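# Place folding table by wall, park cart in bay

## Task

Set the folding table upright on its feet beside the wall so that every part of it lies within the blue tape and none crosses it; park the utility cart in the yellow bay with all four wheels inside the tape and none touching it; the coffee table must be standing upright at the end; the robot must not tip over or finish leaning; anything that stays in place only because the robot is holding it does not count.

## Robot and tools

Robot: a Hello Robot Stretch 4, a single-arm mobile manipulator. It has an omni-wheel base, a lift riding up a mast, one arm that telescopes forward, a wrist with yaw, pitch and roll, and a two-finger gripper. It stands about 1.6 m tall, and the base rim is no more than 0.23 m from the base origin. Cameras on the robot: head_camera, head_left_camera, head_right_camera, wrist_camera. A loose object may occasionally get a short shove from outside.

Frames: the base frame sits on the floor beneath the base centre, with x forward, y left and z up. hand_pose is reported in this frame and marks a point between the open fingertips; with all wrist joints at 0 its axes line up with the base frame's. The printed hand position may be slightly wrong. The odometry frame is the base frame as it was when the scene began.

execute_actions: the argument "actions" is a list holding one action or nothing (an empty list only reports state and images). An action contains "base", "joints" or both, plus optional "pace" and "contact_limits"; alternatively it is {"end_of_arm": "enable_torque"} by itself. Everything in one action begins together and may finish at different moments.
- "base": exactly one key. translate_m is a straight drive offset from the current position in metres, forward positive, -2 to 2. strafe_m is a sideways offset in metres, left positive, -2 to 2. rotate_rad is an on-the-spot turn offset in radians, counter-clockwise (left) positive, -3.2 to 3.2. Offsets count from where the last state report put the base.
- "joints": absolute targets, named individually (not a list): lift_m 0 to 1.2 (m); arm_m 0 to 0.55 (m extension); wrist_yaw_rad -1.134 to 4.276 (0 points forward, positive turns left, 3.14 is stowed back, over 3.4 the arm may obstruct); wrist_pitch_rad -1.117 to 4.259 (0 level, 1.57 pointing down); wrist_roll_rad -1.117 to 4.259 (0 puts fingers level with each other, positive turns clockwise viewed from behind the gripper); gripper_m -0.038 to 0.141 (fingertip gap in m; negative presses fingers together). Done tolerances: lift and arm ±0.004, yaw ±0.02, pitch ±0.05, roll ±0.02, gripper ±0.004. A joint target past its range gets clipped and executed, with a note; any other bad value or unknown key rejects the whole call and nothing moves.
- "pace": "slow", "default", "fast" or "max" (default if omitted). Base speeds 0.1/0.3/0.4/0.6 m/s and turn rates 1/2/3/4 rad/s respectively; with lift above 0.2 these drop, down to 0.3 m/s and 1 rad/s at lift 1.2.
- "contact_limits": only {"arm_m": value}, 0 (gentlest) to 0.75 (strongest), default 0.5; sets how hard the arm may push before a contact stop.
- "cameras": list of camera names or "all"; omitted or null gives all, [] gives none. Images come back in the order named on the "pictures" line.
A joint or the base not mentioned in an action may still be driving toward an earlier target without the status showing it. If a call reports a stop, any later execute_actions, wait or finished_scene calls in the same reply are skipped.

wait: {"seconds": 0 to 10}; commands nothing and returns state and images.
zoom_image: {"camera": name, "region": [x0, y0, x1, y1]} in pixels of that camera's most recent full image, top-left origin, at most 504 x 504.
finished_scene: {"scene": integer}, the number of the current scene; ends it for good once the last command has been held, and reports success. Answering without any tool call also ends things.

Result lines: base_status and joint_status tell how each motion ended: "done" (for the base this means wheels turned the commanded amount, slipping included); "off_target" (stopped short, may keep pushing); "contact_stop_at_<key>" (blocked; that part goes slack, a lift may sag under load, a slack base may coast or turn); "limit_stop_at_<name>"; "time_out"; "torque_fault". After stops and faults the old target is dropped. "limit_stop_at_tilt" means lean over 6 degrees: lift, arm and wheels go slack and refuse commands until the lean eases. "limit_stop_at_own_body" means a self-collision was avoided; moving away works, lift and arm may go slack; it tends to occur with pitch below -0.2 and roll below -0.4 or above 4. At scene start, lift_m 0.4 with wrist_yaw_rad 0 in one action unfolds the wrist. on_its_own lists things not commanded by this call; "held at" there gives a held target, not the actual position.
lidar_m: 12 distances in m from the base origin, 30-degree sectors starting straight ahead and going counter-clockwise (4th left, 7th behind, 10th right); "-" means nothing seen or closer than 0.25 m. It sees from about 0.15 m up to robot height, so table tops register; it may miss glass, thin legs and things behind. wrist_depth_mm: 7x7 median depths in mm from top left, 100 to 2000, "-" if unknown; the robot's own body appears. base_odometry uses wheel turns only; heading -3.142 to 3.142, left positive. If turned_by_wheels and turned_by_imu differ by over about 0.1 rad, a collision or slip occurred and heading error is about their difference. base_tilt in degrees, forward and right positive, with a fixed bias up to about 1.5. motor_effort: percent of maximum, positive toward larger joint values, peak in brackets (noisy); wheel_0/1/2 positive turns the base right. An at-rest effort flagged out of range suggests pushing or carrying.

Gripping: command gripper_m smaller than the object's width; squeezing harder pulls the object toward the wrist by up to a third of the shortfall, opening pushes it out. Gripper reading and "done" do not confirm a grasp; a firm squeeze (command 0 or above) shows as a clear gripper_m effort change. Fingertips stuck on a surface: raise the lift. A wrist motor at maximum effort (e.g. gripper pressed by base or arm motion, or over about 2 kg in a level gripper) faults and goes limp; send {"end_of_arm": "enable_torque"} to restore it.

Avoid: turning or driving with over 1 kg held and arm_m above 0.2, especially at fast paces; sustained pushing or pulling with a high gripper or high contact limit (tip-over risk); dropping, slamming or hard hits; leaving anything supported only by the robot. A base_tilt offset from scene start may mean a wheel is on something low.

Each tool is called after "Call:" in YAML: its name, and indented under it one key for each argument.

## Session

Call:
execute_actions:
  actions: []

Scene clock: 0.00 s.
base_odometry: x=+0.000 y=+0.000 heading=+0.000 (m, m, rad; odometry frame)
turned_by_wheels: +0.000 (rad since the last result)
turned_by_imu: +0.000 (rad since the last result)
base_tilt: forward=-0.4 right=+0.0 (deg)
lidar_m: 0.89 1.05 1.60 1.54 1.56 1.11 1.08 1.11 1.01 0.95 1.00 1.52
base_status: not commanded
joint_positions: lift_m=+0.141 arm_m=+0.000 wrist_yaw_rad=+3.180 wrist_pitch_rad=-0.007 wrist_roll_rad=+0.010 gripper_m=+0.057
joint_status: not commanded
motor_effort: lift_m=+18 arm_m=+0 wrist_yaw_rad=-1 wrist_pitch_rad=-7 wrist_roll_rad=+1 gripper_m=+0 wheel_0=+0 wheel_1=+0 wheel_2=+0 (%)
hand_pose: x=-0.1207 y=+0.0763 z=+0.3218 quat_wxyz=(-0.019, +0.004, +0.005, +1.000) (m; base frame)
wrist_depth_mm: - - 137 1182 1118 1138 1098 / - - 137 1160 1160 1118 1098 / - 110 138 1160 1160 1138 1118 / 145 142 191 1205 1160 1138 1118 / 213 1255 1255 1205 1182 1138 1118 / 214 1078 199 1008 200 1118 1098 / 216 715 759 - 768 732 788
pictures: head_camera, head_left_camera, head_right_camera, wrist_camera
Images, in order (width x height): head_camera 420x560, head_left_camera 420x672, head_right_camera 420x672, wrist_camera 616x392.

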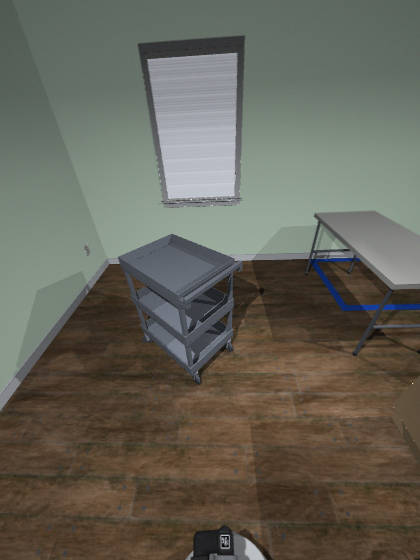

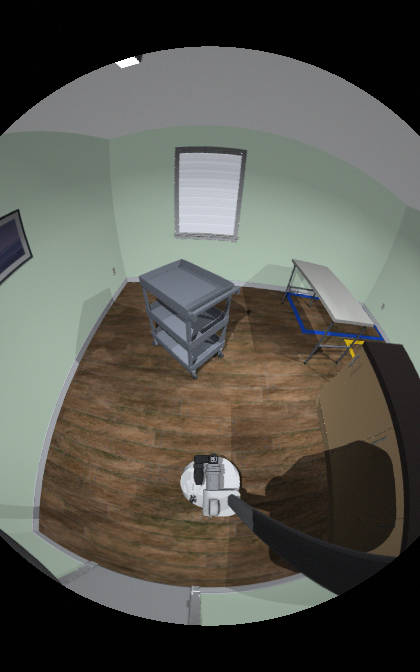

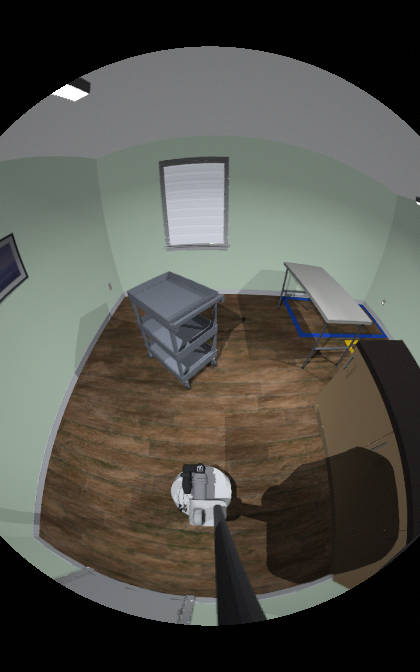

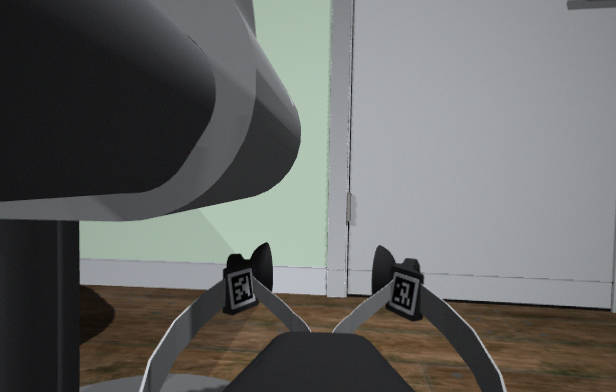

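Move for a better view.

Call:
execute_actions:
  actions:
    - {"base":{"strafe_m":-0.5}}
  cameras: []

Call:
execute_actions:
  actions:
    - {"base":{"translate_m":0.9}}
  cameras: []

Call:
execute_actions:
  actions:
    - {"base":{"rotate_rad":-1.0}}
  cameras: ["head_camera","head_left_camera"]

Scene clock: 6.50 s.
base_odometry: x=+0.000 y=-0.500 heading=+0.000 (m, m, rad; odometry frame)
turned_by_wheels: +0.000 (rad since the last result)
turned_by_imu: -0.004 (rad since the last result)
base_tilt: forward=-0.4 right=+0.0 (deg)
lidar_m: 2.15 1.09 2.12 2.02 1.55 1.14 1.09 0.66 0.48 0.45 0.46 0.69
base_status: done
joint_positions: lift_m=+0.141 arm_m=+0.000 wrist_yaw_rad=+3.180 wrist_pitch_rad=-0.007 wrist_roll_rad=+0.010 gripper_m=+0.057
joint_status: not commanded
motor_effort: lift_m=+18(18) arm_m=+0(0) wrist_yaw_rad=-2(1) wrist_pitch_rad=-6(7) wrist_roll_rad=+0(0) gripper_m=-2(1) wheel_0=+3(12) wheel_1=-3(13) wheel_2=+0(2) (%)
hand_pose: x=-0.1207 y=+0.0763 z=+0.3218 quat_wxyz=(-0.019, +0.004, +0.005, +1.000) (m; base frame)
wrist_depth_mm: - - 137 1205 1138 1138 1098 / - - 137 1205 1182 1160 1098 / - 110 138 1205 1160 1160 1118 / 145 142 191 1205 1182 1160 1118 / 213 1078 1255 1229 1205 1182 1138 / 215 1008 198 1025 200 1118 1118 / 216 715 759 - 778 741 798
pictures: none
No camera images: the call's "cameras" was empty. Leave "cameras" out to get every camera's image.

Scene clock: 11.00 s.
base_odometry: x=+0.900 y=-0.500 heading=+0.000 (m, m, rad; odometry frame)
turned_by_wheels: +0.000 (rad since the last result)
turned_by_imu: -0.001 (rad since the last result)
base_tilt: forward=-0.3 right=+0.0 (deg)
lidar_m: 1.73 1.81 0.44 0.52 2.15 2.05 1.88 0.69 0.53 0.76 0.55 0.76
base_status: done
joint_positions: lift_m=+0.141 arm_m=+0.000 wrist_yaw_rad=+3.180 wrist_pitch_rad=-0.007 wrist_roll_rad=+0.010 gripper_m=+0.057
joint_status: not commanded
motor_effort: lift_m=+18(18) arm_m=-1(1) wrist_yaw_rad=-2(1) wrist_pitch_rad=-7(8) wrist_roll_rad=-1(1) gripper_m=-2(3) wheel_0=+3(9) wheel_1=+5(7) wheel_2=-3(17) (%)
hand_pose: x=-0.1207 y=+0.0763 z=+0.3218 quat_wxyz=(-0.019, +0.004, +0.005, +1.000) (m; base frame)
wrist_depth_mm: - - 137 - - 1983 1921 / - - 137 - - 1983 1921 / - 110 138 - - 1983 1983 / 146 142 191 - - - 1921 / 213 1098 1661 1921 1921 1983 1983 / 215 1060 198 1008 200 1118 1160 / 216 707 759 - 778 732 788
pictures: none
No camera images: the call's "cameras" was empty. Leave "cameras" out to get every camera's image.

Scene clock: 12.70 s.
base_odometry: x=+0.900 y=-0.500 heading=-0.999 (m, m, rad; odometry frame)
turned_by_wheels: -0.999 (rad since the last result)
turned_by_imu: -1.017 (rad since the last result)
base_tilt: forward=-0.6 right=+0.0 (deg)
lidar_m: 0.56 0.76 1.72 0.52 0.45 0.54 2.19 2.04 1.55 0.66 0.51 0.71
base_status: done
joint_positions: lift_m=+0.141 arm_m=+0.000 wrist_yaw_rad=+3.180 wrist_pitch_rad=-0.007 wrist_roll_rad=+0.010 gripper_m=+0.057
joint_status: not commanded
motor_effort: lift_m=+18(18) arm_m=-1(0) wrist_yaw_rad=-1(2) wrist_pitch_rad=-7(7) wrist_roll_rad=-1(0) gripper_m=-2(3) wheel_0=+4(5) wheel_1=+4(11) wheel_2=+5(14) (%)
hand_pose: x=-0.1207 y=+0.0763 z=+0.3218 quat_wxyz=(-0.019, +0.004, +0.005, +1.000) (m; base frame)
wrist_depth_mm: - - 137 - - 1921 1661 / - - 137 - - 1921 574 / - 110 138 - - 1921 627 / 145 142 191 - - 1921 1661 / 213 1808 1808 1863 1983 1863 1661 / 215 1060 199 1025 200 1042 597 / 216 715 759 - 778 634 621
pictures: head_camera, head_left_camera
Images, in order (width x height): head_camera 420x560, head_left_camera 420x672.

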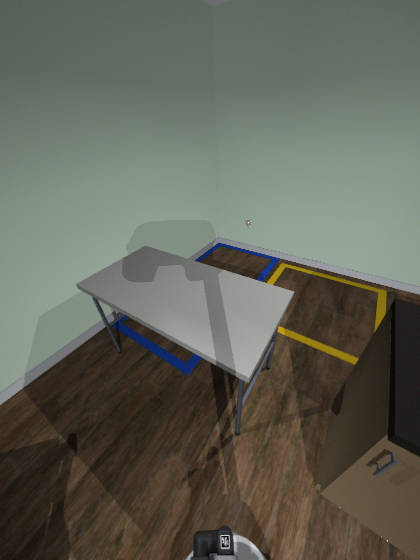

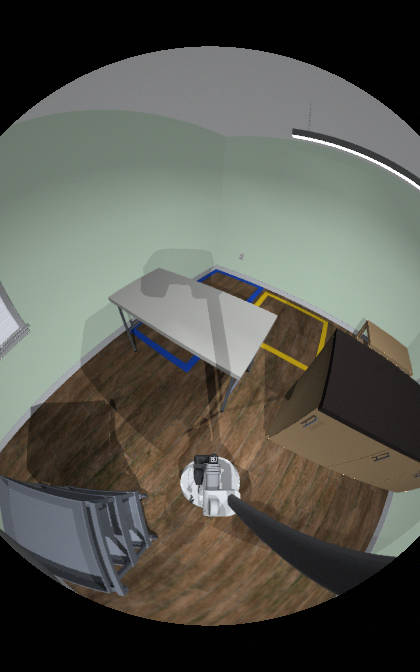

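Call:
execute_actions:
  actions:
    - {"base":{"translate_m":1.0},"pace":"slow"}
  cameras: ["head_camera","head_left_camera"]

action 0: "base": translate_m = 1.0 would last too long for one action: at the pace "slow" translate_m can be at most 0.766 in either direction: name a faster pace, or command the rest in another action

Call:
execute_actions:
  actions:
    - {"base":{"translate_m":1.0}}
  cameras: ["head_camera","head_left_camera"]

Scene clock: 24.17 s.
base_odometry: x=+1.441 y=-1.340 heading=-0.999 (m, m, rad; odometry frame)
turned_by_wheels: +0.000 (rad since the last result)
turned_by_imu: -0.003 (rad since the last result)
base_tilt: forward=-0.5 right=-0.1 (deg)
lidar_m: 0.25 0.25 0.25 0.25 1.80 1.24 1.47 0.74 0.26 0.25 0.25 0.25
base_status: done
joint_positions: lift_m=+0.141 arm_m=+0.000 wrist_yaw_rad=+3.180 wrist_pitch_rad=-0.007 wrist_roll_rad=+0.010 gripper_m=+0.057
joint_status: not commanded
motor_effort: lift_m=+18(18) arm_m=-1(0) wrist_yaw_rad=-2(1) wrist_pitch_rad=-7(7) wrist_roll_rad=+0(0) gripper_m=-1(1) wheel_0=+5(10) wheel_1=+4(10) wheel_2=-10(16) (%)
hand_pose: x=-0.1207 y=+0.0764 z=+0.3218 quat_wxyz=(-0.019, +0.004, +0.005, +1.000) (m; base frame)
wrist_depth_mm: - - 137 - - 1308 - / - - 137 - - 1537 1537 / - 110 138 - - 1537 1464 / 145 142 191 - - - - / 213 1808 1863 1863 1618 1281 1281 / 214 1078 199 1008 200 1118 1138 / 216 715 759 - 778 732 788
pictures: head_camera, head_left_camera
Images, in order (width x height): head_camera 420x560, head_left_camera 420x672.

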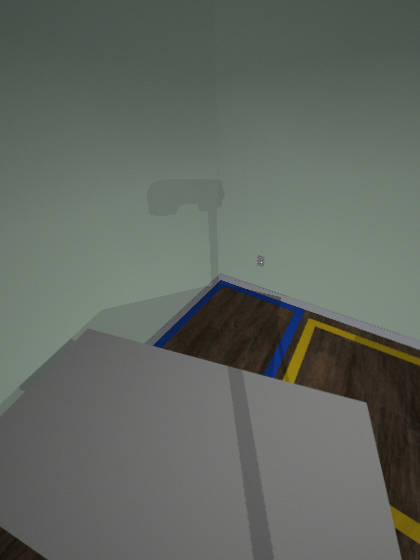

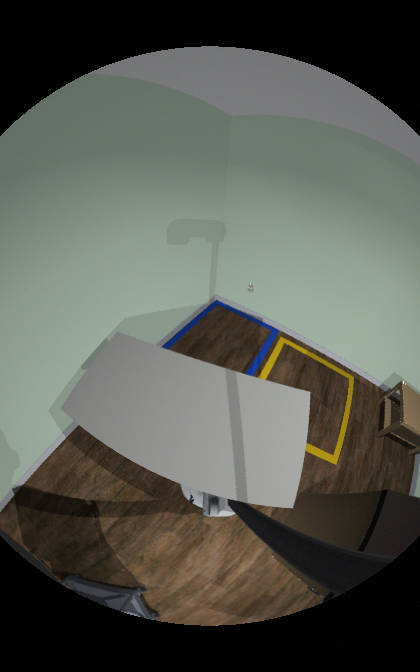

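Went under; mast pushes now. Continue.

Call:
execute_actions:
  actions:
    - {"base":{"translate_m":0.6}}
  cameras: ["head_left_camera"]

Scene clock: 29.57 s.
base_odometry: x=+1.765 y=-1.844 heading=-0.999 (m, m, rad; odometry frame)
turned_by_wheels: +0.000 (rad since the last result)
turned_by_imu: -0.005 (rad since the last result)
base_tilt: forward=-0.4 right=+0.0 (deg)
lidar_m: 0.25 0.25 0.25 0.25 0.25 1.80 1.91 1.08 1.20 0.25 0.25 0.25
base_status: done
joint_positions: lift_m=+0.141 arm_m=+0.000 wrist_yaw_rad=+3.180 wrist_pitch_rad=-0.007 wrist_roll_rad=+0.010 gripper_m=+0.057
joint_status: not commanded
motor_effort: lift_m=+18(18) arm_m=+0(1) wrist_yaw_rad=-2(1) wrist_pitch_rad=-7(6) wrist_roll_rad=+1(1) gripper_m=-2(3) wheel_0=+2(11) wheel_1=+8(11) wheel_2=-12(28) (%)
hand_pose: x=-0.1207 y=+0.0764 z=+0.3218 quat_wxyz=(-0.019, +0.004, +0.005, +1.000) (m; base frame)
wrist_depth_mm: - - 137 - - - - / - - 137 - - - - / - 110 138 - - - - / 146 142 190 - - - - / 213 1229 1618 1921 1808 1863 - / 215 1060 198 1008 200 1138 1138 / 216 715 759 - 768 732 788
pictures: head_left_camera
Images, in order (width x height): head_left_camera 420x672.

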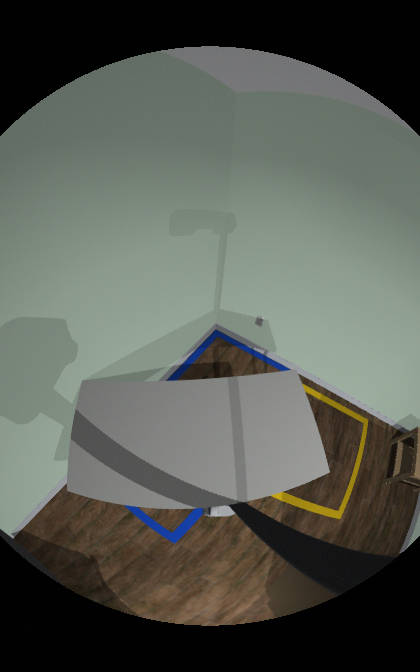

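Call:
execute_actions:
  actions:
    - {"base":{"translate_m":-0.5}}
  cameras: []

Call:
execute_actions:
  actions:
    - {"base":{"rotate_rad":1.0}}
  cameras: []

Call:
execute_actions:
  actions:
    - {"base":{"translate_m":-0.35}}
  cameras: []

Call:
execute_actions:
  actions:
    - {"base":{"strafe_m":-0.45}}
  cameras: ["head_left_camera"]

Scene clock: 38.37 s.
base_odometry: x=+1.495 y=-1.424 heading=-0.999 (m, m, rad; odometry frame)
turned_by_wheels: +0.000 (rad since the last result)
turned_by_imu: -0.003 (rad since the last result)
base_tilt: forward=-0.5 right=+0.0 (deg)
lidar_m: 0.42 0.41 0.54 1.20 1.73 1.32 1.57 0.80 0.77 1.84 0.70 0.46
base_status: done
joint_positions: lift_m=+0.141 arm_m=+0.000 wrist_yaw_rad=+3.180 wrist_pitch_rad=-0.007 wrist_roll_rad=+0.010 gripper_m=+0.057
joint_status: not commanded
motor_effort: lift_m=+18(18) arm_m=+0(1) wrist_yaw_rad=-1(1) wrist_pitch_rad=-7(7) wrist_roll_rad=+0(1) gripper_m=-1(1) wheel_0=-3(7) wheel_1=-5(9) wheel_2=+3(14) (%)
hand_pose: x=-0.1207 y=+0.0764 z=+0.3218 quat_wxyz=(-0.019, +0.004, +0.005, +1.000) (m; base frame)
wrist_depth_mm: - - 137 - - - - / - - 137 - - 1499 1537 / - 110 138 - - 1537 1430 / 146 142 191 - - - - / 213 1464 1863 1863 1708 1366 1464 / 214 1078 198 1008 200 1118 1138 / 216 715 759 - 768 741 798
pictures: none
No camera images: the call's "cameras" was empty. Leave "cameras" out to get every camera's image.

Scene clock: 40.07 s.
base_odometry: x=+1.495 y=-1.424 heading=+0.000 (m, m, rad; odometry frame)
turned_by_wheels: +0.999 (rad since the last result)
turned_by_imu: +1.016 (rad since the last result)
base_tilt: forward=-0.3 right=+0.1 (deg)
lidar_m: 0.54 1.18 1.61 1.31 1.47 0.82 0.79 1.83 1.84 0.48 0.41 0.40
base_status: done
joint_positions: lift_m=+0.141 arm_m=+0.000 wrist_yaw_rad=+3.180 wrist_pitch_rad=-0.007 wrist_roll_rad=+0.010 gripper_m=+0.057
joint_status: not commanded
motor_effort: lift_m=+18(18) arm_m=-1(0) wrist_yaw_rad=-1(1) wrist_pitch_rad=-7(8) wrist_roll_rad=+0(1) gripper_m=-3(3) wheel_0=-3(14) wheel_1=-5(9) wheel_2=-5(16) (%)
hand_pose: x=-0.1207 y=+0.0764 z=+0.3218 quat_wxyz=(-0.019, +0.004, +0.005, +1.000) (m; base frame)
wrist_depth_mm: - - 137 891 854 854 - / - - 137 878 878 866 - / - 110 138 891 878 - - / 145 142 191 904 891 - - / 213 1808 1618 904 891 1537 - / 215 1078 198 917 200 1118 1138 / 216 707 759 - 768 732 788
pictures: none
No camera images: the call's "cameras" was empty. Leave "cameras" out to get every camera's image.

Scene clock: 42.73 s.
base_odometry: x=+1.145 y=-1.424 heading=-0.001 (m, m, rad; odometry frame)
turned_by_wheels: +0.000 (rad since the last result)
turned_by_imu: -0.001 (rad since the last result)
base_tilt: forward=-0.4 right=+0.1 (deg)
lidar_m: 0.78 1.55 1.75 1.27 3.09 0.46 0.43 0.46 1.71 0.72 0.64 0.65
base_status: done
joint_positions: lift_m=+0.141 arm_m=+0.000 wrist_yaw_rad=+3.180 wrist_pitch_rad=-0.007 wrist_roll_rad=+0.010 gripper_m=+0.057
joint_status: not commanded
motor_effort: lift_m=+18(18) arm_m=-1(0) wrist_yaw_rad=-1(2) wrist_pitch_rad=-7(7) wrist_roll_rad=-1(1) gripper_m=-1(3) wheel_0=-3(9) wheel_1=-4(9) wheel_2=+3(7) (%)
hand_pose: x=-0.1207 y=+0.0764 z=+0.3218 quat_wxyz=(-0.019, +0.004, +0.005, +1.000) (m; base frame)
wrist_depth_mm: - - 137 539 530 517 508 / - - 137 544 535 521 512 / - 110 138 544 539 525 521 / 146 142 191 549 544 530 525 / 213 1863 569 559 544 530 525 / 215 1078 198 559 200 539 530 / 216 723 580 - 549 535 750
pictures: none
No camera images: the call's "cameras" was empty. Leave "cameras" out to get every camera's image.

Scene clock: 45.57 s.
base_odometry: x=+1.145 y=-1.873 heading=-0.001 (m, m, rad; odometry frame)
turned_by_wheels: +0.000 (rad since the last result)
turned_by_imu: -0.002 (rad since the last result)
base_tilt: forward=-0.4 right=+0.2 (deg)
lidar_m: 0.39 0.74 2.13 1.73 0.61 0.52 1.12 1.32 1.38 1.33 0.31 0.29
base_status: done
joint_positions: lift_m=+0.141 arm_m=+0.000 wrist_yaw_rad=+3.180 wrist_pitch_rad=-0.007 wrist_roll_rad=+0.010 gripper_m=+0.057
joint_status: not commanded
motor_effort: lift_m=+18(18) arm_m=-1(0) wrist_yaw_rad=-1(2) wrist_pitch_rad=-7(7) wrist_roll_rad=+1(1) gripper_m=-2(2) wheel_0=+3(9) wheel_1=-1(13) wheel_2=+0(7) (%)
hand_pose: x=-0.1207 y=+0.0764 z=+0.3218 quat_wxyz=(-0.019, +0.004, +0.005, +1.000) (m; base frame)
wrist_depth_mm: - - 137 - - 539 517 / - - 137 - 1464 530 517 / - 110 138 - 1397 535 517 / 146 142 191 - 1366 535 521 / 213 1576 1863 1921 1098 539 530 / 215 1078 198 991 200 539 530 / 216 715 750 - 768 544 535
pictures: head_left_camera
Images, in order (width x height): head_left_camera 420x672.

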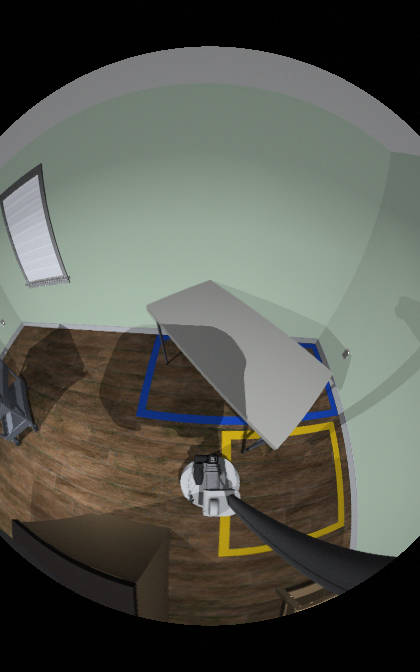

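Call:
execute_actions:
  actions:
    - {"base":{"translate_m":-0.2}}
  cameras: []

Call:
execute_actions:
  actions:
    - {"base":{"strafe_m":-0.3}}
  cameras: []

Call:
execute_actions:
  actions:
    - {"base":{"translate_m":0.75}}
  cameras: ["head_left_camera"]

Scene clock: 53.00 s.
base_odometry: x=+0.945 y=-1.873 heading=-0.001 (m, m, rad; odometry frame)
turned_by_wheels: -0.001 (rad since the last result)
turned_by_imu: -0.002 (rad since the last result)
base_tilt: forward=-0.5 right=+0.2 (deg)
lidar_m: 0.53 1.04 2.13 1.75 0.37 0.39 1.15 1.14 1.40 1.33 1.38 0.46
base_status: done
joint_positions: lift_m=+0.141 arm_m=+0.000 wrist_yaw_rad=+3.180 wrist_pitch_rad=-0.007 wrist_roll_rad=+0.010 gripper_m=+0.057
joint_status: not commanded
motor_effort: lift_m=+18(18) arm_m=+0(1) wrist_yaw_rad=-1(2) wrist_pitch_rad=-7(7) wrist_roll_rad=-1(1) gripper_m=-1(1) wheel_0=-4(5) wheel_1=-5(9) wheel_2=+3(16) (%)
hand_pose: x=-0.1207 y=+0.0764 z=+0.3218 quat_wxyz=(-0.019, +0.004, +0.005, +1.000) (m; base frame)
wrist_depth_mm: - - 137 - - 539 343 / - - 137 - 1464 535 340 / - 110 138 - 1430 530 340 / 145 142 191 - 1366 525 340 / 213 1430 1863 1921 1098 521 340 / 215 1060 198 991 200 477 342 / 216 707 759 - 778 436 343
pictures: none
No camera images: the call's "cameras" was empty. Leave "cameras" out to get every camera's image.

Scene clock: 55.33 s.
base_odometry: x=+0.945 y=-2.173 heading=-0.001 (m, m, rad; odometry frame)
turned_by_wheels: +0.000 (rad since the last result)
turned_by_imu: -0.002 (rad since the last result)
base_tilt: forward=-0.5 right=+0.0 (deg)
lidar_m: 0.38 0.51 2.41 0.95 0.62 0.82 1.09 1.04 1.08 1.03 1.07 0.55
base_status: done
joint_positions: lift_m=+0.141 arm_m=+0.000 wrist_yaw_rad=+3.180 wrist_pitch_rad=-0.007 wrist_roll_rad=+0.010 gripper_m=+0.057
joint_status: not commanded
motor_effort: lift_m=+18(18) arm_m=-1(0) wrist_yaw_rad=-1(1) wrist_pitch_rad=-7(7) wrist_roll_rad=+1(0) gripper_m=+0(2) wheel_0=+1(13) wheel_1=-4(15) wheel_2=+0(1) (%)
hand_pose: x=-0.1207 y=+0.0764 z=+0.3218 quat_wxyz=(-0.019, +0.004, +0.005, +1.000) (m; base frame)
wrist_depth_mm: - - 137 - - - 854 / - - 137 - - 1336 831 / - 110 138 - - 1336 831 / 146 142 191 - - 1308 820 / 213 1430 1138 1921 1983 1308 820 / 215 1060 198 1008 200 1042 820 / 216 723 759 - 778 732 750
pictures: none
No camera images: the call's "cameras" was empty. Leave "cameras" out to get every camera's image.

Scene clock: 57.93 s.
base_odometry: x=+1.181 y=-2.175 heading=-0.044 (m, m, rad; odometry frame)
turned_by_wheels: -0.043 (rad since the last result)
turned_by_imu: +0.027 (rad since the last result)
base_tilt: forward=-0.4 right=-0.3 (deg)
lidar_m: 0.25 0.25 2.18 2.03 0.74 0.84 1.23 1.26 1.08 1.04 1.10 0.25
base_status: translate_m contact_stop (by the wheels' count: +0.236 of +0.750)
joint_positions: lift_m=+0.141 arm_m=+0.000 wrist_yaw_rad=+3.180 wrist_pitch_rad=-0.007 wrist_roll_rad=+0.010 gripper_m=+0.057
joint_status: not commanded
on_its_own: the wheels are slack since a contact_stop
motor_effort: lift_m=+18(18) arm_m=-1(1) wrist_yaw_rad=-2(4) wrist_pitch_rad=-7(8) wrist_roll_rad=+0(1) gripper_m=-2(2) wheel_0=+0(35) wheel_1=+0(32) wheel_2=+0(29) (%)
hand_pose: x=-0.1207 y=+0.0763 z=+0.3217 quat_wxyz=(-0.019, +0.003, +0.005, +1.000) (m; base frame)
wrist_depth_mm: - - 137 - - - 866 / - - 137 - - 1464 866 / - 110 138 - - 1397 842 / 146 142 190 - - 1397 842 / 213 1618 1430 1921 1921 1366 831 / 214 1060 198 1025 198 1078 831 / 216 715 759 - 778 741 750
pictures: head_left_camera
Images, in order (width x height): head_left_camera 420x672.

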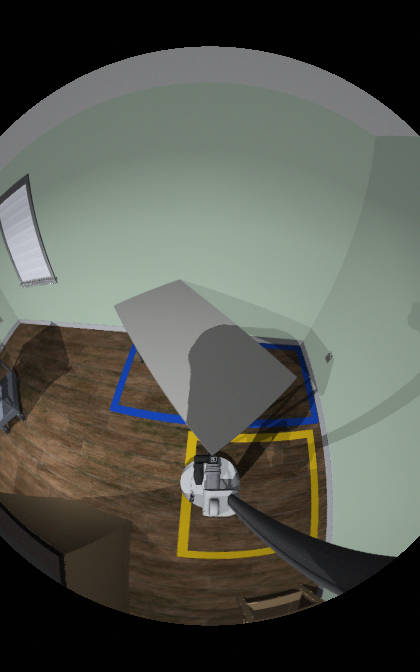

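Call:
execute_actions:
  actions:
    - {"base":{"translate_m":-0.15}}
  cameras: []

Call:
execute_actions:
  actions:
    - {"base":{"strafe_m":0.35}}
  cameras: []

Call:
execute_actions:
  actions:
    - {"base":{"translate_m":0.35}}
  cameras: []

Call:
execute_actions:
  actions:
    - {"base":{"strafe_m":-0.6}}
  cameras: ["head_left_camera"]

Scene clock: 66.23 s.
base_odometry: x=+1.031 y=-2.168 heading=-0.044 (m, m, rad; odometry frame)
turned_by_wheels: +0.000 (rad since the last result)
turned_by_imu: -0.002 (rad since the last result)
base_tilt: forward=-0.5 right=+0.0 (deg)
lidar_m: 0.31 0.46 2.39 1.07 0.65 0.85 1.11 1.11 1.07 1.03 1.09 0.45
base_status: done
joint_positions: lift_m=+0.141 arm_m=+0.000 wrist_yaw_rad=+3.180 wrist_pitch_rad=-0.007 wrist_roll_rad=+0.010 gripper_m=+0.057
joint_status: not commanded
motor_effort: lift_m=+18(18) arm_m=-1(1) wrist_yaw_rad=-2(2) wrist_pitch_rad=-7(7) wrist_roll_rad=+1(1) gripper_m=-3(2) wheel_0=-5(11) wheel_1=-4(8) wheel_2=+2(10) (%)
hand_pose: x=-0.1207 y=+0.0763 z=+0.3217 quat_wxyz=(-0.019, +0.003, +0.005, +1.000) (m; base frame)
wrist_depth_mm: - - 137 - - - 878 / - - 137 - - 1464 866 / - 110 138 - - 1430 866 / 146 142 191 - - 1397 854 / 213 1576 1430 1863 1983 1397 842 / 215 1060 198 1008 200 1078 854 / 216 715 759 - 778 741 759
pictures: none
No camera images: the call's "cameras" was empty. Leave "cameras" out to get every camera's image.

Scene clock: 68.73 s.
base_odometry: x=+1.047 y=-1.819 heading=-0.044 (m, m, rad; odometry frame)
turned_by_wheels: +0.000 (rad since the last result)
turned_by_imu: +0.000 (rad since the last result)
base_tilt: forward=-0.6 right=+0.1 (deg)
lidar_m: 0.57 1.07 2.05 1.67 0.40 0.37 1.07 1.23 1.41 1.38 0.44 0.44
base_status: done
joint_positions: lift_m=+0.141 arm_m=+0.000 wrist_yaw_rad=+3.180 wrist_pitch_rad=-0.007 wrist_roll_rad=+0.010 gripper_m=+0.057
joint_status: not commanded
motor_effort: lift_m=+18(18) arm_m=+0(1) wrist_yaw_rad=-2(2) wrist_pitch_rad=-8(7) wrist_roll_rad=-1(1) gripper_m=+0(2) wheel_0=-1(9) wheel_1=+2(14) wheel_2=+0(1) (%)
hand_pose: x=-0.1207 y=+0.0763 z=+0.3217 quat_wxyz=(-0.019, +0.003, +0.005, +1.000) (m; base frame)
wrist_depth_mm: - - 137 - - 410 375 / - - 137 - 1308 404 377 / - 110 138 - 1255 399 379 / 146 142 190 - 1205 394 382 / 213 1576 1808 1863 917 394 384 / 215 1078 198 1008 200 394 387 / 216 715 750 - 732 397 392
pictures: none
No camera images: the call's "cameras" was empty. Leave "cameras" out to get every camera's image.

Scene clock: 71.37 s.
base_odometry: x=+1.396 y=-1.834 heading=-0.044 (m, m, rad; odometry frame)
turned_by_wheels: +0.000 (rad since the last result)
turned_by_imu: -0.001 (rad since the last result)
base_tilt: forward=-0.5 right=+0.1 (deg)
lidar_m: 0.27 0.55 1.88 1.67 0.88 0.69 0.95 1.52 1.45 0.25 0.25 0.25
base_status: done
joint_positions: lift_m=+0.141 arm_m=+0.000 wrist_yaw_rad=+3.180 wrist_pitch_rad=-0.007 wrist_roll_rad=+0.010 gripper_m=+0.057
joint_status: not commanded
motor_effort: lift_m=+18(18) arm_m=-1(0) wrist_yaw_rad=-1(2) wrist_pitch_rad=-7(7) wrist_roll_rad=+1(0) gripper_m=-1(1) wheel_0=+2(10) wheel_1=+4(7) wheel_2=-4(15) (%)
hand_pose: x=-0.1207 y=+0.0763 z=+0.3217 quat_wxyz=(-0.019, +0.003, +0.005, +1.000) (m; base frame)
wrist_depth_mm: - - 137 - 1229 715 699 / - - 137 - 1160 715 699 / - 110 138 - 1138 715 707 / 146 142 191 - 1078 723 707 / 213 1661 1661 1921 831 732 707 / 215 1060 198 1008 200 732 715 / 216 715 759 - 750 732 715
pictures: none
No camera images: the call's "cameras" was empty. Leave "cameras" out to get every camera's image.

Scene clock: 74.70 s.
base_odometry: x=+1.370 y=-2.433 heading=-0.044 (m, m, rad; odometry frame)
turned_by_wheels: +0.000 (rad since the last result)
turned_by_imu: -0.001 (rad since the last result)
base_tilt: forward=-0.5 right=+0.1 (deg)
lidar_m: 0.25 0.25 0.38 2.28 1.07 1.20 1.41 1.10 0.83 0.25 0.25 0.25
base_status: done
joint_positions: lift_m=+0.141 arm_m=+0.000 wrist_yaw_rad=+3.180 wrist_pitch_rad=-0.007 wrist_roll_rad=+0.010 gripper_m=+0.057
joint_status: not commanded
motor_effort: lift_m=+18(18) arm_m=+0(1) wrist_yaw_rad=-2(2) wrist_pitch_rad=-7(7) wrist_roll_rad=+0(0) gripper_m=-1(0) wheel_0=+6(18) wheel_1=-6(13) wheel_2=+2(1) (%)
hand_pose: x=-0.1207 y=+0.0763 z=+0.3217 quat_wxyz=(-0.019, +0.003, +0.005, +1.000) (m; base frame)
wrist_depth_mm: - - 137 - - - 1464 / - - 137 - - - 1281 / - 110 138 - - - 1255 / 146 142 191 - - - 1255 / 213 1464 1618 1618 1983 1756 1255 / 214 1078 198 1008 200 1098 1138 / 216 707 759 - 778 732 798
pictures: head_left_camera
Images, in order (width x height): head_left_camera 420x672.

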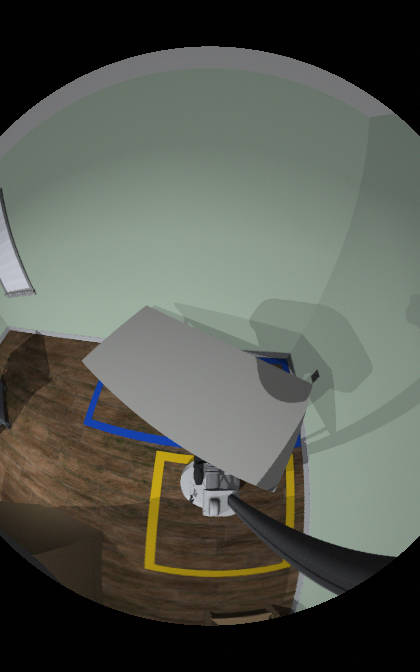

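Now push forward with the mast.

Call:
execute_actions:
  actions:
    - {"base":{"translate_m":0.7}}
  cameras: ["head_left_camera"]

Call:
execute_actions:
  actions:
    - {"base":{"translate_m":-0.8}}
  cameras: ["head_left_camera"]

Scene clock: 81.17 s.
base_odometry: x=+2.069 y=-2.464 heading=-0.044 (m, m, rad; odometry frame)
turned_by_wheels: +0.000 (rad since the last result)
turned_by_imu: -0.005 (rad since the last result)
base_tilt: forward=-0.4 right=+0.1 (deg)
lidar_m: 0.25 0.25 0.25 0.25 1.91 1.60 2.13 1.15 0.85 0.25 0.25 0.25
base_status: done
joint_positions: lift_m=+0.141 arm_m=+0.000 wrist_yaw_rad=+3.180 wrist_pitch_rad=-0.007 wrist_roll_rad=+0.010 gripper_m=+0.057
joint_status: not commanded
motor_effort: lift_m=+18(18) arm_m=+0(1) wrist_yaw_rad=-2(2) wrist_pitch_rad=-6(7) wrist_roll_rad=+0(0) gripper_m=-2(2) wheel_0=+3(11) wheel_1=+7(8) wheel_2=-12(23) (%)
hand_pose: x=-0.1207 y=+0.0763 z=+0.3217 quat_wxyz=(-0.019, +0.003, +0.005, +1.000) (m; base frame)
wrist_depth_mm: - - 137 - - - - / - - 137 - - - 1366 / - 110 138 - - - 1397 / 145 142 190 - - - 1397 / 213 1537 1863 1921 1983 1708 1397 / 215 1060 199 1008 200 1118 1138 / 216 715 759 - 778 732 798
pictures: head_left_camera
Images, in order (width x height): head_left_camera 420x672.

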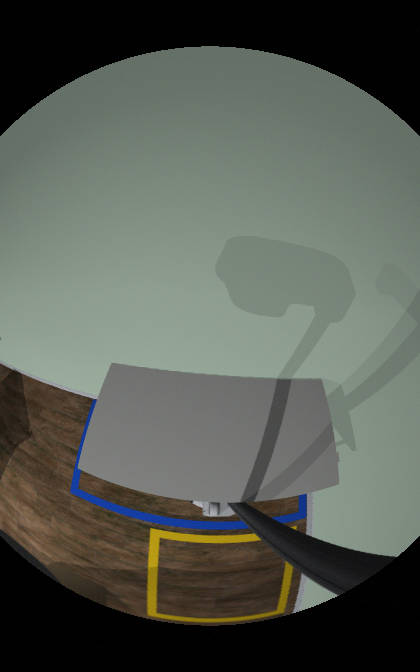

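Scene clock: 85.33 s.
base_odometry: x=+1.270 y=-2.429 heading=-0.044 (m, m, rad; odometry frame)
turned_by_wheels: +0.000 (rad since the last result)
turned_by_imu: -0.002 (rad since the last result)
base_tilt: forward=-0.3 right=+0.0 (deg)
lidar_m: 0.73 0.77 2.00 2.31 0.98 1.19 1.31 1.12 0.83 0.80 0.86 0.78
base_status: done
joint_positions: lift_m=+0.141 arm_m=+0.000 wrist_yaw_rad=+3.180 wrist_pitch_rad=-0.007 wrist_roll_rad=+0.010 gripper_m=+0.057
joint_status: not commanded
motor_effort: lift_m=+18(18) arm_m=-1(0) wrist_yaw_rad=-2(2) wrist_pitch_rad=-8(6) wrist_roll_rad=+1(0) gripper_m=-1(3) wheel_0=-3(7) wheel_1=-3(8) wheel_2=+2(14) (%)
hand_pose: x=-0.1207 y=+0.0763 z=+0.3217 quat_wxyz=(-0.019, +0.003, +0.005, +1.000) (m; base frame)
wrist_depth_mm: - - 137 - - - 1366 / - - 137 - - - 1281 / - 110 138 - - - 1281 / 145 142 190 - - - 1255 / 213 1464 1537 1661 1983 1756 1255 / 215 1060 199 1008 200 1118 1118 / 216 715 759 - 768 732 788
pictures: head_left_camera
Images, in order (width x height): head_left_camera 420x672.

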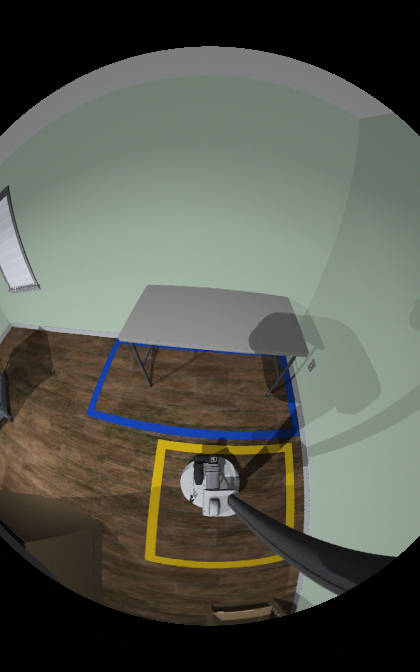

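Call:
execute_actions:
  actions:
    - {"base":{"strafe_m":1.9},"pace":"fast"}
  cameras: []

Call:
execute_actions:
  actions:
    - {"base":{"translate_m":0.8},"pace":"fast"}
  cameras: []

Call:
execute_actions:
  actions:
    - {"base":{"strafe_m":1.5},"pace":"fast"}
  cameras: []

Call:
execute_actions:
  actions:
    - {"base":{"translate_m":-0.85},"pace":"fast"}
  cameras: []

Call:
execute_actions:
  actions:
    - {"base":{"rotate_rad":-1.57}}
  cameras: ["head_left_camera"]

Scene clock: 101.03 s.
base_odometry: x=+1.354 y=-0.530 heading=-0.045 (m, m, rad; odometry frame)
turned_by_wheels: +0.000 (rad since the last result)
turned_by_imu: +0.004 (rad since the last result)
base_tilt: forward=-0.4 right=+0.2 (deg)
lidar_m: 1.40 1.46 0.50 0.34 0.53 2.37 1.70 0.70 0.75 2.70 1.49 1.49
base_status: done
joint_positions: lift_m=+0.141 arm_m=+0.000 wrist_yaw_rad=+3.180 wrist_pitch_rad=-0.007 wrist_roll_rad=+0.010 gripper_m=+0.057
joint_status: not commanded
motor_effort: lift_m=+18(18) arm_m=+0(0) wrist_yaw_rad=-1(2) wrist_pitch_rad=-8(6) wrist_roll_rad=+0(0) gripper_m=-1(1) wheel_0=-1(12) wheel_1=-1(13) wheel_2=+0(6) (%)
hand_pose: x=-0.1207 y=+0.0763 z=+0.3217 quat_wxyz=(-0.019, +0.003, +0.005, +1.000) (m; base frame)
wrist_depth_mm: - - 137 - - - - / - - 137 - - - - / - 110 138 - - - - / 145 142 190 - - - - / 213 1060 1537 1921 1921 1983 - / 214 1008 199 991 200 1118 1138 / 216 715 759 - 788 732 788
pictures: none
No camera images: the call's "cameras" was empty. Leave "cameras" out to get every camera's image.

Scene clock: 104.33 s.
base_odometry: x=+2.153 y=-0.566 heading=-0.044 (m, m, rad; odometry frame)
turned_by_wheels: +0.001 (rad since the last result)
turned_by_imu: +0.000 (rad since the last result)
base_tilt: forward=-0.6 right=+0.1 (deg)
lidar_m: 0.62 0.63 0.89 1.99 0.81 0.79 1.82 1.42 2.81 1.24 0.88 0.65
base_status: done
joint_positions: lift_m=+0.141 arm_m=+0.000 wrist_yaw_rad=+3.180 wrist_pitch_rad=-0.007 wrist_roll_rad=+0.010 gripper_m=+0.057
joint_status: not commanded
motor_effort: lift_m=+18(18) arm_m=-1(1) wrist_yaw_rad=-1(2) wrist_pitch_rad=-7(7) wrist_roll_rad=+1(1) gripper_m=-2(2) wheel_0=+3(10) wheel_1=+4(11) wheel_2=+1(15) (%)
hand_pose: x=-0.1207 y=+0.0763 z=+0.3217 quat_wxyz=(-0.019, +0.003, +0.005, +1.000) (m; base frame)
wrist_depth_mm: - - 137 - - - 991 / - - 137 - - - - / - 110 138 - - - 741 / 146 142 191 - - - - / 213 1499 1618 1863 1921 1499 1060 / 215 1078 198 1008 200 866 741 / 216 715 759 - 778 732 788
pictures: none
No camera images: the call's "cameras" was empty. Leave "cameras" out to get every camera's image.

Scene clock: 109.23 s.
base_odometry: x=+2.219 y=+0.933 heading=-0.044 (m, m, rad; odometry frame)
turned_by_wheels: +0.000 (rad since the last result)
turned_by_imu: +0.004 (rad since the last result)
base_tilt: forward=-0.7 right=+0.0 (deg)
lidar_m: 0.68 0.70 0.51 0.49 0.54 0.76 2.48 0.69 0.69 2.33 0.91 0.71
base_status: done
joint_positions: lift_m=+0.141 arm_m=+0.000 wrist_yaw_rad=+3.180 wrist_pitch_rad=-0.007 wrist_roll_rad=+0.010 gripper_m=+0.057
joint_status: not commanded
motor_effort: lift_m=+18(18) arm_m=-1(1) wrist_yaw_rad=-1(2) wrist_pitch_rad=-7(7) wrist_roll_rad=+0(0) gripper_m=-2(1) wheel_0=+0(16) wheel_1=+1(13) wheel_2=+0(1) (%)
hand_pose: x=-0.1207 y=+0.0763 z=+0.3217 quat_wxyz=(-0.019, +0.003, +0.005, +1.000) (m; base frame)
wrist_depth_mm: - - 137 - - 1336 788 / - - 137 - - 1308 778 / - 110 138 - - 1281 778 / 145 142 190 - - 1281 768 / 213 1078 1863 1921 1921 1281 759 / 214 820 198 991 200 1025 768 / 216 715 759 - 778 741 699
pictures: none
No camera images: the call's "cameras" was empty. Leave "cameras" out to get every camera's image.

Scene clock: 112.63 s.
base_odometry: x=+1.370 y=+0.970 heading=-0.044 (m, m, rad; odometry frame)
turned_by_wheels: +0.000 (rad since the last result)
turned_by_imu: -0.002 (rad since the last result)
base_tilt: forward=-0.6 right=+0.1 (deg)
lidar_m: 1.53 0.74 0.55 0.54 0.57 0.83 2.19 2.30 0.80 0.44 0.39 1.56
base_status: done
joint_positions: lift_m=+0.141 arm_m=+0.000 wrist_yaw_rad=+3.180 wrist_pitch_rad=-0.007 wrist_roll_rad=+0.010 gripper_m=+0.057
joint_status: not commanded
motor_effort: lift_m=+18(18) arm_m=+0(1) wrist_yaw_rad=-2(2) wrist_pitch_rad=-7(7) wrist_roll_rad=-1(1) gripper_m=-1(1) wheel_0=-2(11) wheel_1=-3(13) wheel_2=+2(18) (%)
hand_pose: x=-0.1207 y=+0.0763 z=+0.3217 quat_wxyz=(-0.019, +0.003, +0.005, +1.000) (m; base frame)
wrist_depth_mm: - - 137 - - 1430 866 / - - 137 - - 1430 854 / - 110 138 - - 1430 842 / 145 142 190 - - 1430 842 / 213 1863 1863 1921 1921 1397 842 / 215 1078 198 1008 200 1042 831 / 216 715 750 - 768 732 750
pictures: none
No camera images: the call's "cameras" was empty. Leave "cameras" out to get every camera's image.

Scene clock: 114.70 s.
base_odometry: x=+1.370 y=+0.970 heading=-1.613 (m, m, rad; odometry frame)
turned_by_wheels: -1.569 (rad since the last result)
turned_by_imu: -1.597 (rad since the last result)
base_tilt: forward=-0.5 right=+0.2 (deg)
lidar_m: 0.43 0.39 1.57 1.54 0.75 0.56 0.54 0.56 0.84 2.16 2.29 0.78
base_status: done
joint_positions: lift_m=+0.141 arm_m=+0.000 wrist_yaw_rad=+3.180 wrist_pitch_rad=-0.007 wrist_roll_rad=+0.010 gripper_m=+0.057
joint_status: not commanded
motor_effort: lift_m=+18(18) arm_m=-1(0) wrist_yaw_rad=-2(2) wrist_pitch_rad=-7(7) wrist_roll_rad=+1(1) gripper_m=-2(2) wheel_0=+3(8) wheel_1=+5(11) wheel_2=+5(13) (%)
hand_pose: x=-0.1207 y=+0.0763 z=+0.3217 quat_wxyz=(-0.019, +0.003, +0.005, +1.000) (m; base frame)
wrist_depth_mm: - - 137 654 634 615 597 / - - 137 654 640 621 603 / - 110 138 654 640 627 609 / 146 142 190 661 647 627 615 / 213 715 691 668 640 634 621 / 214 723 198 668 200 634 615 / 216 707 683 - 640 627 615
pictures: head_left_camera
Images, in order (width x height): head_left_camera 420x672.

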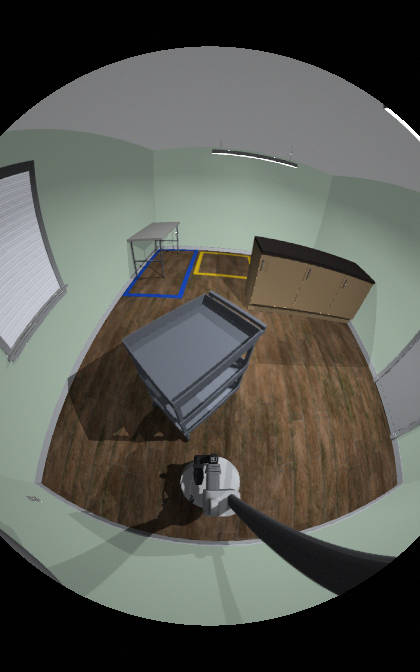

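Call:
execute_actions:
  actions:
    - {"base":{"translate_m":1.0}}
  cameras: ["head_left_camera"]

Scene clock: 121.17 s.
base_odometry: x=+1.328 y=-0.029 heading=-1.613 (m, m, rad; odometry frame)
turned_by_wheels: +0.000 (rad since the last result)
turned_by_imu: -0.001 (rad since the last result)
base_tilt: forward=-0.6 right=+0.0 (deg)
lidar_m: 0.25 0.25 0.25 0.37 1.54 1.61 1.55 1.62 2.27 2.21 1.31 0.25
base_status: done
joint_positions: lift_m=+0.141 arm_m=+0.000 wrist_yaw_rad=+3.180 wrist_pitch_rad=-0.007 wrist_roll_rad=+0.010 gripper_m=+0.057
joint_status: not commanded
motor_effort: lift_m=+18(18) arm_m=+0(0) wrist_yaw_rad=-1(1) wrist_pitch_rad=-6(6) wrist_roll_rad=+2(1) gripper_m=-2(1) wheel_0=+5(13) wheel_1=+3(16) wheel_2=-4(16) (%)
hand_pose: x=-0.1207 y=+0.0763 z=+0.3218 quat_wxyz=(-0.019, +0.004, +0.005, +1.000) (m; base frame)
wrist_depth_mm: - - 137 1618 1618 1537 1499 / - - 137 1618 1576 1576 1499 / - 110 138 1618 1618 1576 1499 / 146 142 190 1661 1618 1576 1537 / 213 1756 1708 1661 1618 1576 1537 / 214 1078 198 1008 200 1118 1138 / 216 723 759 - 768 732 788
pictures: head_left_camera
Images, in order (width x height): head_left_camera 420x672.

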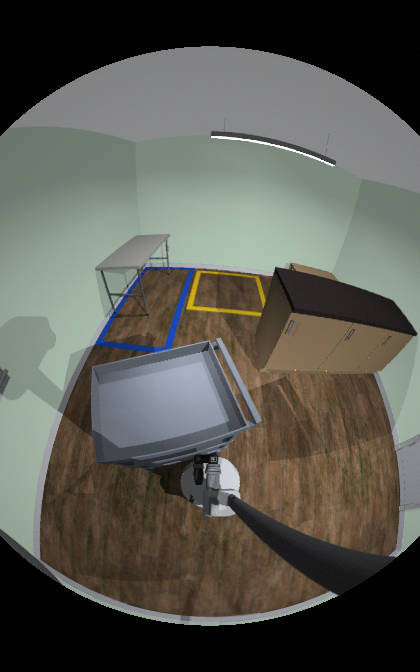

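Call:
execute_actions:
  actions:
    - {"base":{"translate_m":-0.15}}
  cameras: []

Call:
execute_actions:
  actions:
    - {"base":{"strafe_m":0.4}}
  cameras: []

Call:
execute_actions:
  actions:
    - {"base":{"translate_m":0.8}}
  cameras: ["head_left_camera"]

Scene clock: 126.83 s.
base_odometry: x=+1.334 y=+0.121 heading=-1.613 (m, m, rad; odometry frame)
turned_by_wheels: +0.000 (rad since the last result)
turned_by_imu: -0.002 (rad since the last result)
base_tilt: forward=-0.6 right=+0.1 (deg)
lidar_m: 0.33 0.32 0.38 1.48 1.57 1.45 1.40 1.48 2.11 2.18 1.53 0.42
base_status: done
joint_positions: lift_m=+0.141 arm_m=+0.000 wrist_yaw_rad=+3.180 wrist_pitch_rad=-0.007 wrist_roll_rad=+0.010 gripper_m=+0.057
joint_status: not commanded
motor_effort: lift_m=+18(18) arm_m=-1(1) wrist_yaw_rad=-2(1) wrist_pitch_rad=-7(7) wrist_roll_rad=+0(0) gripper_m=-2(3) wheel_0=-4(7) wheel_1=-4(9) wheel_2=+4(17) (%)
hand_pose: x=-0.1207 y=+0.0763 z=+0.3218 quat_wxyz=(-0.019, +0.004, +0.005, +1.000) (m; base frame)
wrist_depth_mm: - - 137 1499 1430 1397 1366 / - - 137 1499 1499 1430 1366 / - 110 138 1464 1430 1397 1397 / 145 142 191 1537 1464 1430 1397 / 213 1618 1576 1499 1464 1430 1397 / 215 1060 198 1025 200 1118 1138 / 216 723 759 - 778 723 788
pictures: none
No camera images: the call's "cameras" was empty. Leave "cameras" out to get every camera's image.

Scene clock: 129.50 s.
base_odometry: x=+1.734 y=+0.104 heading=-1.613 (m, m, rad; odometry frame)
turned_by_wheels: +0.000 (rad since the last result)
turned_by_imu: +0.000 (rad since the last result)
base_tilt: forward=-0.4 right=+0.1 (deg)
lidar_m: 0.25 0.32 1.09 1.06 1.13 1.42 1.37 1.45 2.05 2.61 0.55 0.27
base_status: done
joint_positions: lift_m=+0.141 arm_m=+0.000 wrist_yaw_rad=+3.180 wrist_pitch_rad=-0.007 wrist_roll_rad=+0.010 gripper_m=+0.057
joint_status: not commanded
motor_effort: lift_m=+18(18) arm_m=-1(1) wrist_yaw_rad=-2(2) wrist_pitch_rad=-7(7) wrist_roll_rad=+0(0) gripper_m=-2(1) wheel_0=-3(9) wheel_1=+3(15) wheel_2=-3(1) (%)
hand_pose: x=-0.1207 y=+0.0763 z=+0.3218 quat_wxyz=(-0.019, +0.004, +0.005, +1.000) (m; base frame)
wrist_depth_mm: - - 137 1499 1430 1397 1336 / - - 137 1464 1430 1397 1366 / - 110 138 1464 1430 1430 1366 / 145 142 190 1499 1464 1430 1366 / 213 1618 1537 1499 1464 1430 1366 / 214 1060 199 1008 200 1118 1138 / 216 715 759 - 778 732 798
pictures: none
No camera images: the call's "cameras" was empty. Leave "cameras" out to get every camera's image.

Scene clock: 133.63 s.
base_odometry: x=+1.701 y=-0.695 heading=-1.613 (m, m, rad; odometry frame)
turned_by_wheels: +0.000 (rad since the last result)
turned_by_imu: -0.002 (rad since the last result)
base_tilt: forward=-0.4 right=+0.0 (deg)
lidar_m: 0.25 1.22 1.11 1.06 1.11 1.57 2.18 2.30 2.73 0.53 0.26 0.25
base_status: done
joint_positions: lift_m=+0.141 arm_m=+0.000 wrist_yaw_rad=+3.180 wrist_pitch_rad=-0.007 wrist_roll_rad=+0.010 gripper_m=+0.057
joint_status: not commanded
motor_effort: lift_m=+18(18) arm_m=-1(0) wrist_yaw_rad=-2(2) wrist_pitch_rad=-6(6) wrist_roll_rad=+0(1) gripper_m=-1(1) wheel_0=+6(18) wheel_1=+7(15) wheel_2=-8(22) (%)
hand_pose: x=-0.1207 y=+0.0763 z=+0.3218 quat_wxyz=(-0.019, +0.004, +0.005, +1.000) (m; base frame)
wrist_depth_mm: - - 137 - - - 1863 / - - 137 - - - 1808 / - 110 138 - - - 1808 / 146 142 190 - - - 1808 / 214 1863 1863 1921 1983 1983 1661 / 214 1078 198 1008 200 1118 1138 / 216 715 759 - 768 732 798
pictures: head_left_camera
Images, in order (width x height): head_left_camera 420x672.

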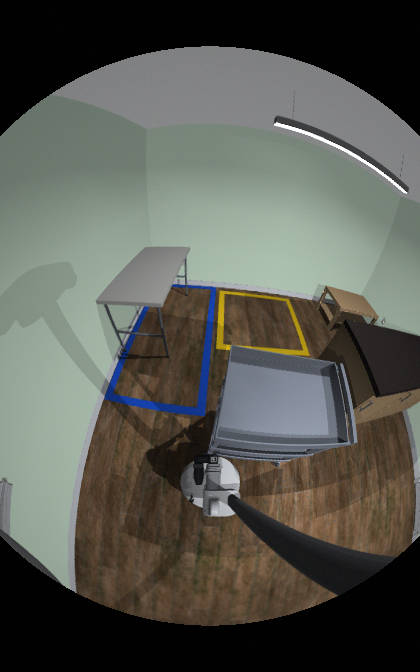

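Call:
execute_actions:
  actions:
    - {"base":{"translate_m":-0.15}}
  cameras: []

Call:
execute_actions:
  actions:
    - {"base":{"strafe_m":-0.37}}
  cameras: []

Call:
execute_actions:
  actions:
    - {"base":{"translate_m":0.8}}
  cameras: ["head_left_camera"]

Scene clock: 140.33 s.
base_odometry: x=+1.707 y=-0.545 heading=-1.613 (m, m, rad; odometry frame)
turned_by_wheels: +0.000 (rad since the last result)
turned_by_imu: -0.002 (rad since the last result)
base_tilt: forward=-0.5 right=+0.0 (deg)
lidar_m: 0.35 1.34 1.10 1.06 1.11 1.62 2.03 2.14 2.72 1.67 0.43 0.35
base_status: done
joint_positions: lift_m=+0.141 arm_m=+0.000 wrist_yaw_rad=+3.180 wrist_pitch_rad=-0.007 wrist_roll_rad=+0.010 gripper_m=+0.057
joint_status: not commanded
motor_effort: lift_m=+18(18) arm_m=-1(0) wrist_yaw_rad=-1(2) wrist_pitch_rad=-6(7) wrist_roll_rad=-1(1) gripper_m=-3(2) wheel_0=-4(12) wheel_1=-5(9) wheel_2=+4(9) (%)
hand_pose: x=-0.1207 y=+0.0763 z=+0.3218 quat_wxyz=(-0.019, +0.004, +0.005, +1.000) (m; base frame)
wrist_depth_mm: - - 137 - - - 1808 / - - 137 - - - 1808 / - 110 138 - - - 1756 / 146 142 190 - - - 1808 / 213 1808 1863 1863 1921 - 1661 / 215 1078 198 991 200 1118 1138 / 216 715 759 - 778 732 798
pictures: none
No camera images: the call's "cameras" was empty. Leave "cameras" out to get every camera's image.

Scene clock: 142.90 s.
base_odometry: x=+1.337 y=-0.530 heading=-1.613 (m, m, rad; odometry frame)
turned_by_wheels: +0.000 (rad since the last result)
turned_by_imu: -0.002 (rad since the last result)
base_tilt: forward=-0.5 right=+0.0 (deg)
lidar_m: 0.28 0.33 0.50 1.43 1.52 2.12 2.04 2.15 2.33 1.62 0.37 0.27
base_status: done
joint_positions: lift_m=+0.141 arm_m=+0.000 wrist_yaw_rad=+3.180 wrist_pitch_rad=-0.007 wrist_roll_rad=+0.010 gripper_m=+0.057
joint_status: not commanded
motor_effort: lift_m=+18(18) arm_m=+0(1) wrist_yaw_rad=-2(1) wrist_pitch_rad=-7(7) wrist_roll_rad=-1(2) gripper_m=+0(2) wheel_0=+2(11) wheel_1=-3(12) wheel_2=+0(4) (%)
hand_pose: x=-0.1207 y=+0.0763 z=+0.3218 quat_wxyz=(-0.019, +0.004, +0.005, +1.000) (m; base frame)
wrist_depth_mm: - - 137 - - - 1983 / - - 137 - - - 1983 / - 110 138 - - - 1983 / 146 142 190 - - - 1983 / 213 1808 1863 1921 1921 1983 1983 / 215 1060 198 1008 199 1118 1138 / 216 715 759 - 768 732 788
pictures: none
No camera images: the call's "cameras" was empty. Leave "cameras" out to get every camera's image.

Scene clock: 147.07 s.
base_odometry: x=+1.304 y=-1.329 heading=-1.613 (m, m, rad; odometry frame)
turned_by_wheels: +0.000 (rad since the last result)
turned_by_imu: -0.001 (rad since the last result)
base_tilt: forward=-0.5 right=+0.0 (deg)
lidar_m: 0.25 0.25 0.26 1.40 1.48 2.05 2.86 3.01 0.54 0.51 0.50 0.26
base_status: done
joint_positions: lift_m=+0.141 arm_m=+0.000 wrist_yaw_rad=+3.180 wrist_pitch_rad=-0.007 wrist_roll_rad=+0.010 gripper_m=+0.057
joint_status: not commanded
motor_effort: lift_m=+18(18) arm_m=-1(0) wrist_yaw_rad=-1(1) wrist_pitch_rad=-6(7) wrist_roll_rad=+0(1) gripper_m=-4(1) wheel_0=+4(12) wheel_1=+4(14) wheel_2=-4(21) (%)
hand_pose: x=-0.1207 y=+0.0764 z=+0.3218 quat_wxyz=(-0.019, +0.004, +0.005, +1.000) (m; base frame)
wrist_depth_mm: - - 137 - - - - / - - 137 - - - - / - 110 138 - - - - / 146 142 191 - - - - / 213 1863 1863 1921 1921 1983 - / 215 1060 198 1008 200 1098 1138 / 216 715 759 - 778 732 788
pictures: head_left_camera
Images, in order (width x height): head_left_camera 420x672.

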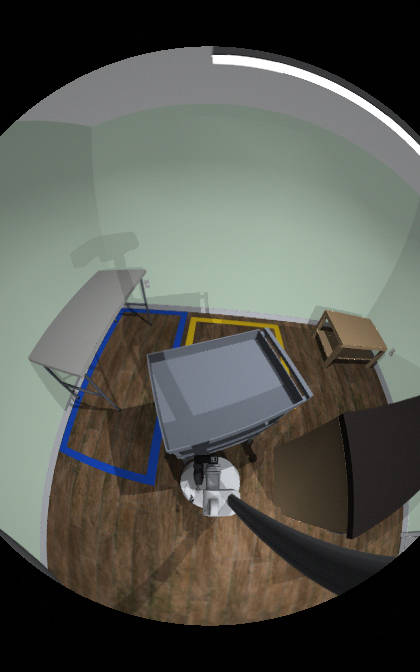

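Call:
execute_actions:
  actions:
    - {"base":{"translate_m":0.65}}
  cameras: []

Call:
execute_actions:
  actions:
    - {"base":{"translate_m":-0.5}}
  cameras: ["head_camera"]

Scene clock: 152.80 s.
base_odometry: x=+1.277 y=-1.978 heading=-1.613 (m, m, rad; odometry frame)
turned_by_wheels: +0.000 (rad since the last result)
turned_by_imu: -0.003 (rad since the last result)
base_tilt: forward=-0.4 right=+0.2 (deg)
lidar_m: 0.25 0.35 0.80 0.76 1.43 2.09 3.55 0.75 0.64 1.61 1.37 0.25
base_status: done
joint_positions: lift_m=+0.141 arm_m=+0.000 wrist_yaw_rad=+3.180 wrist_pitch_rad=-0.007 wrist_roll_rad=+0.010 gripper_m=+0.057
joint_status: not commanded
motor_effort: lift_m=+18(18) arm_m=-1(1) wrist_yaw_rad=-3(12) wrist_pitch_rad=-6(7) wrist_roll_rad=+1(0) gripper_m=-2(1) wheel_0=+4(13) wheel_1=+5(17) wheel_2=-6(23) (%)
hand_pose: x=-0.1208 y=+0.0762 z=+0.3218 quat_wxyz=(-0.019, +0.004, +0.005, +1.000) (m; base frame)
wrist_depth_mm: - - 137 - - - - / - - 137 - - - - / - 110 138 - - - - / 145 142 190 - - - - / 213 1118 1863 1921 1921 1983 - / 215 991 199 991 200 1118 1138 / 216 715 750 - 768 741 798
pictures: none
No camera images: the call's "cameras" was empty. Leave "cameras" out to get every camera's image.

Scene clock: 155.97 s.
base_odometry: x=+1.298 y=-1.478 heading=-1.613 (m, m, rad; odometry frame)
turned_by_wheels: +0.000 (rad since the last result)
turned_by_imu: -0.001 (rad since the last result)
base_tilt: forward=-0.5 right=+0.0 (deg)
lidar_m: 0.68 1.08 0.84 1.41 1.48 2.05 3.03 3.14 0.54 0.50 1.61 0.91
base_status: done
joint_positions: lift_m=+0.141 arm_m=+0.000 wrist_yaw_rad=+3.180 wrist_pitch_rad=-0.007 wrist_roll_rad=+0.010 gripper_m=+0.057
joint_status: not commanded
motor_effort: lift_m=+18(18) arm_m=+0(0) wrist_yaw_rad=-3(3) wrist_pitch_rad=-7(7) wrist_roll_rad=-1(1) gripper_m=-1(1) wheel_0=-3(8) wheel_1=-3(7) wheel_2=+3(14) (%)
hand_pose: x=-0.1208 y=+0.0762 z=+0.3218 quat_wxyz=(-0.019, +0.004, +0.005, +1.000) (m; base frame)
wrist_depth_mm: - - 137 - - - - / - - 137 - - - - / - 110 138 - - - - / 146 142 190 - - - - / 213 1863 1863 1863 1921 1983 - / 215 1060 198 1008 200 1118 1138 / 216 715 759 - 778 723 798
pictures: head_camera
Images, in order (width x height): head_camera 420x560.

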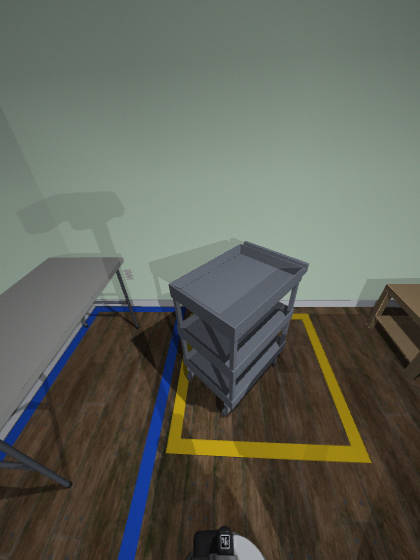

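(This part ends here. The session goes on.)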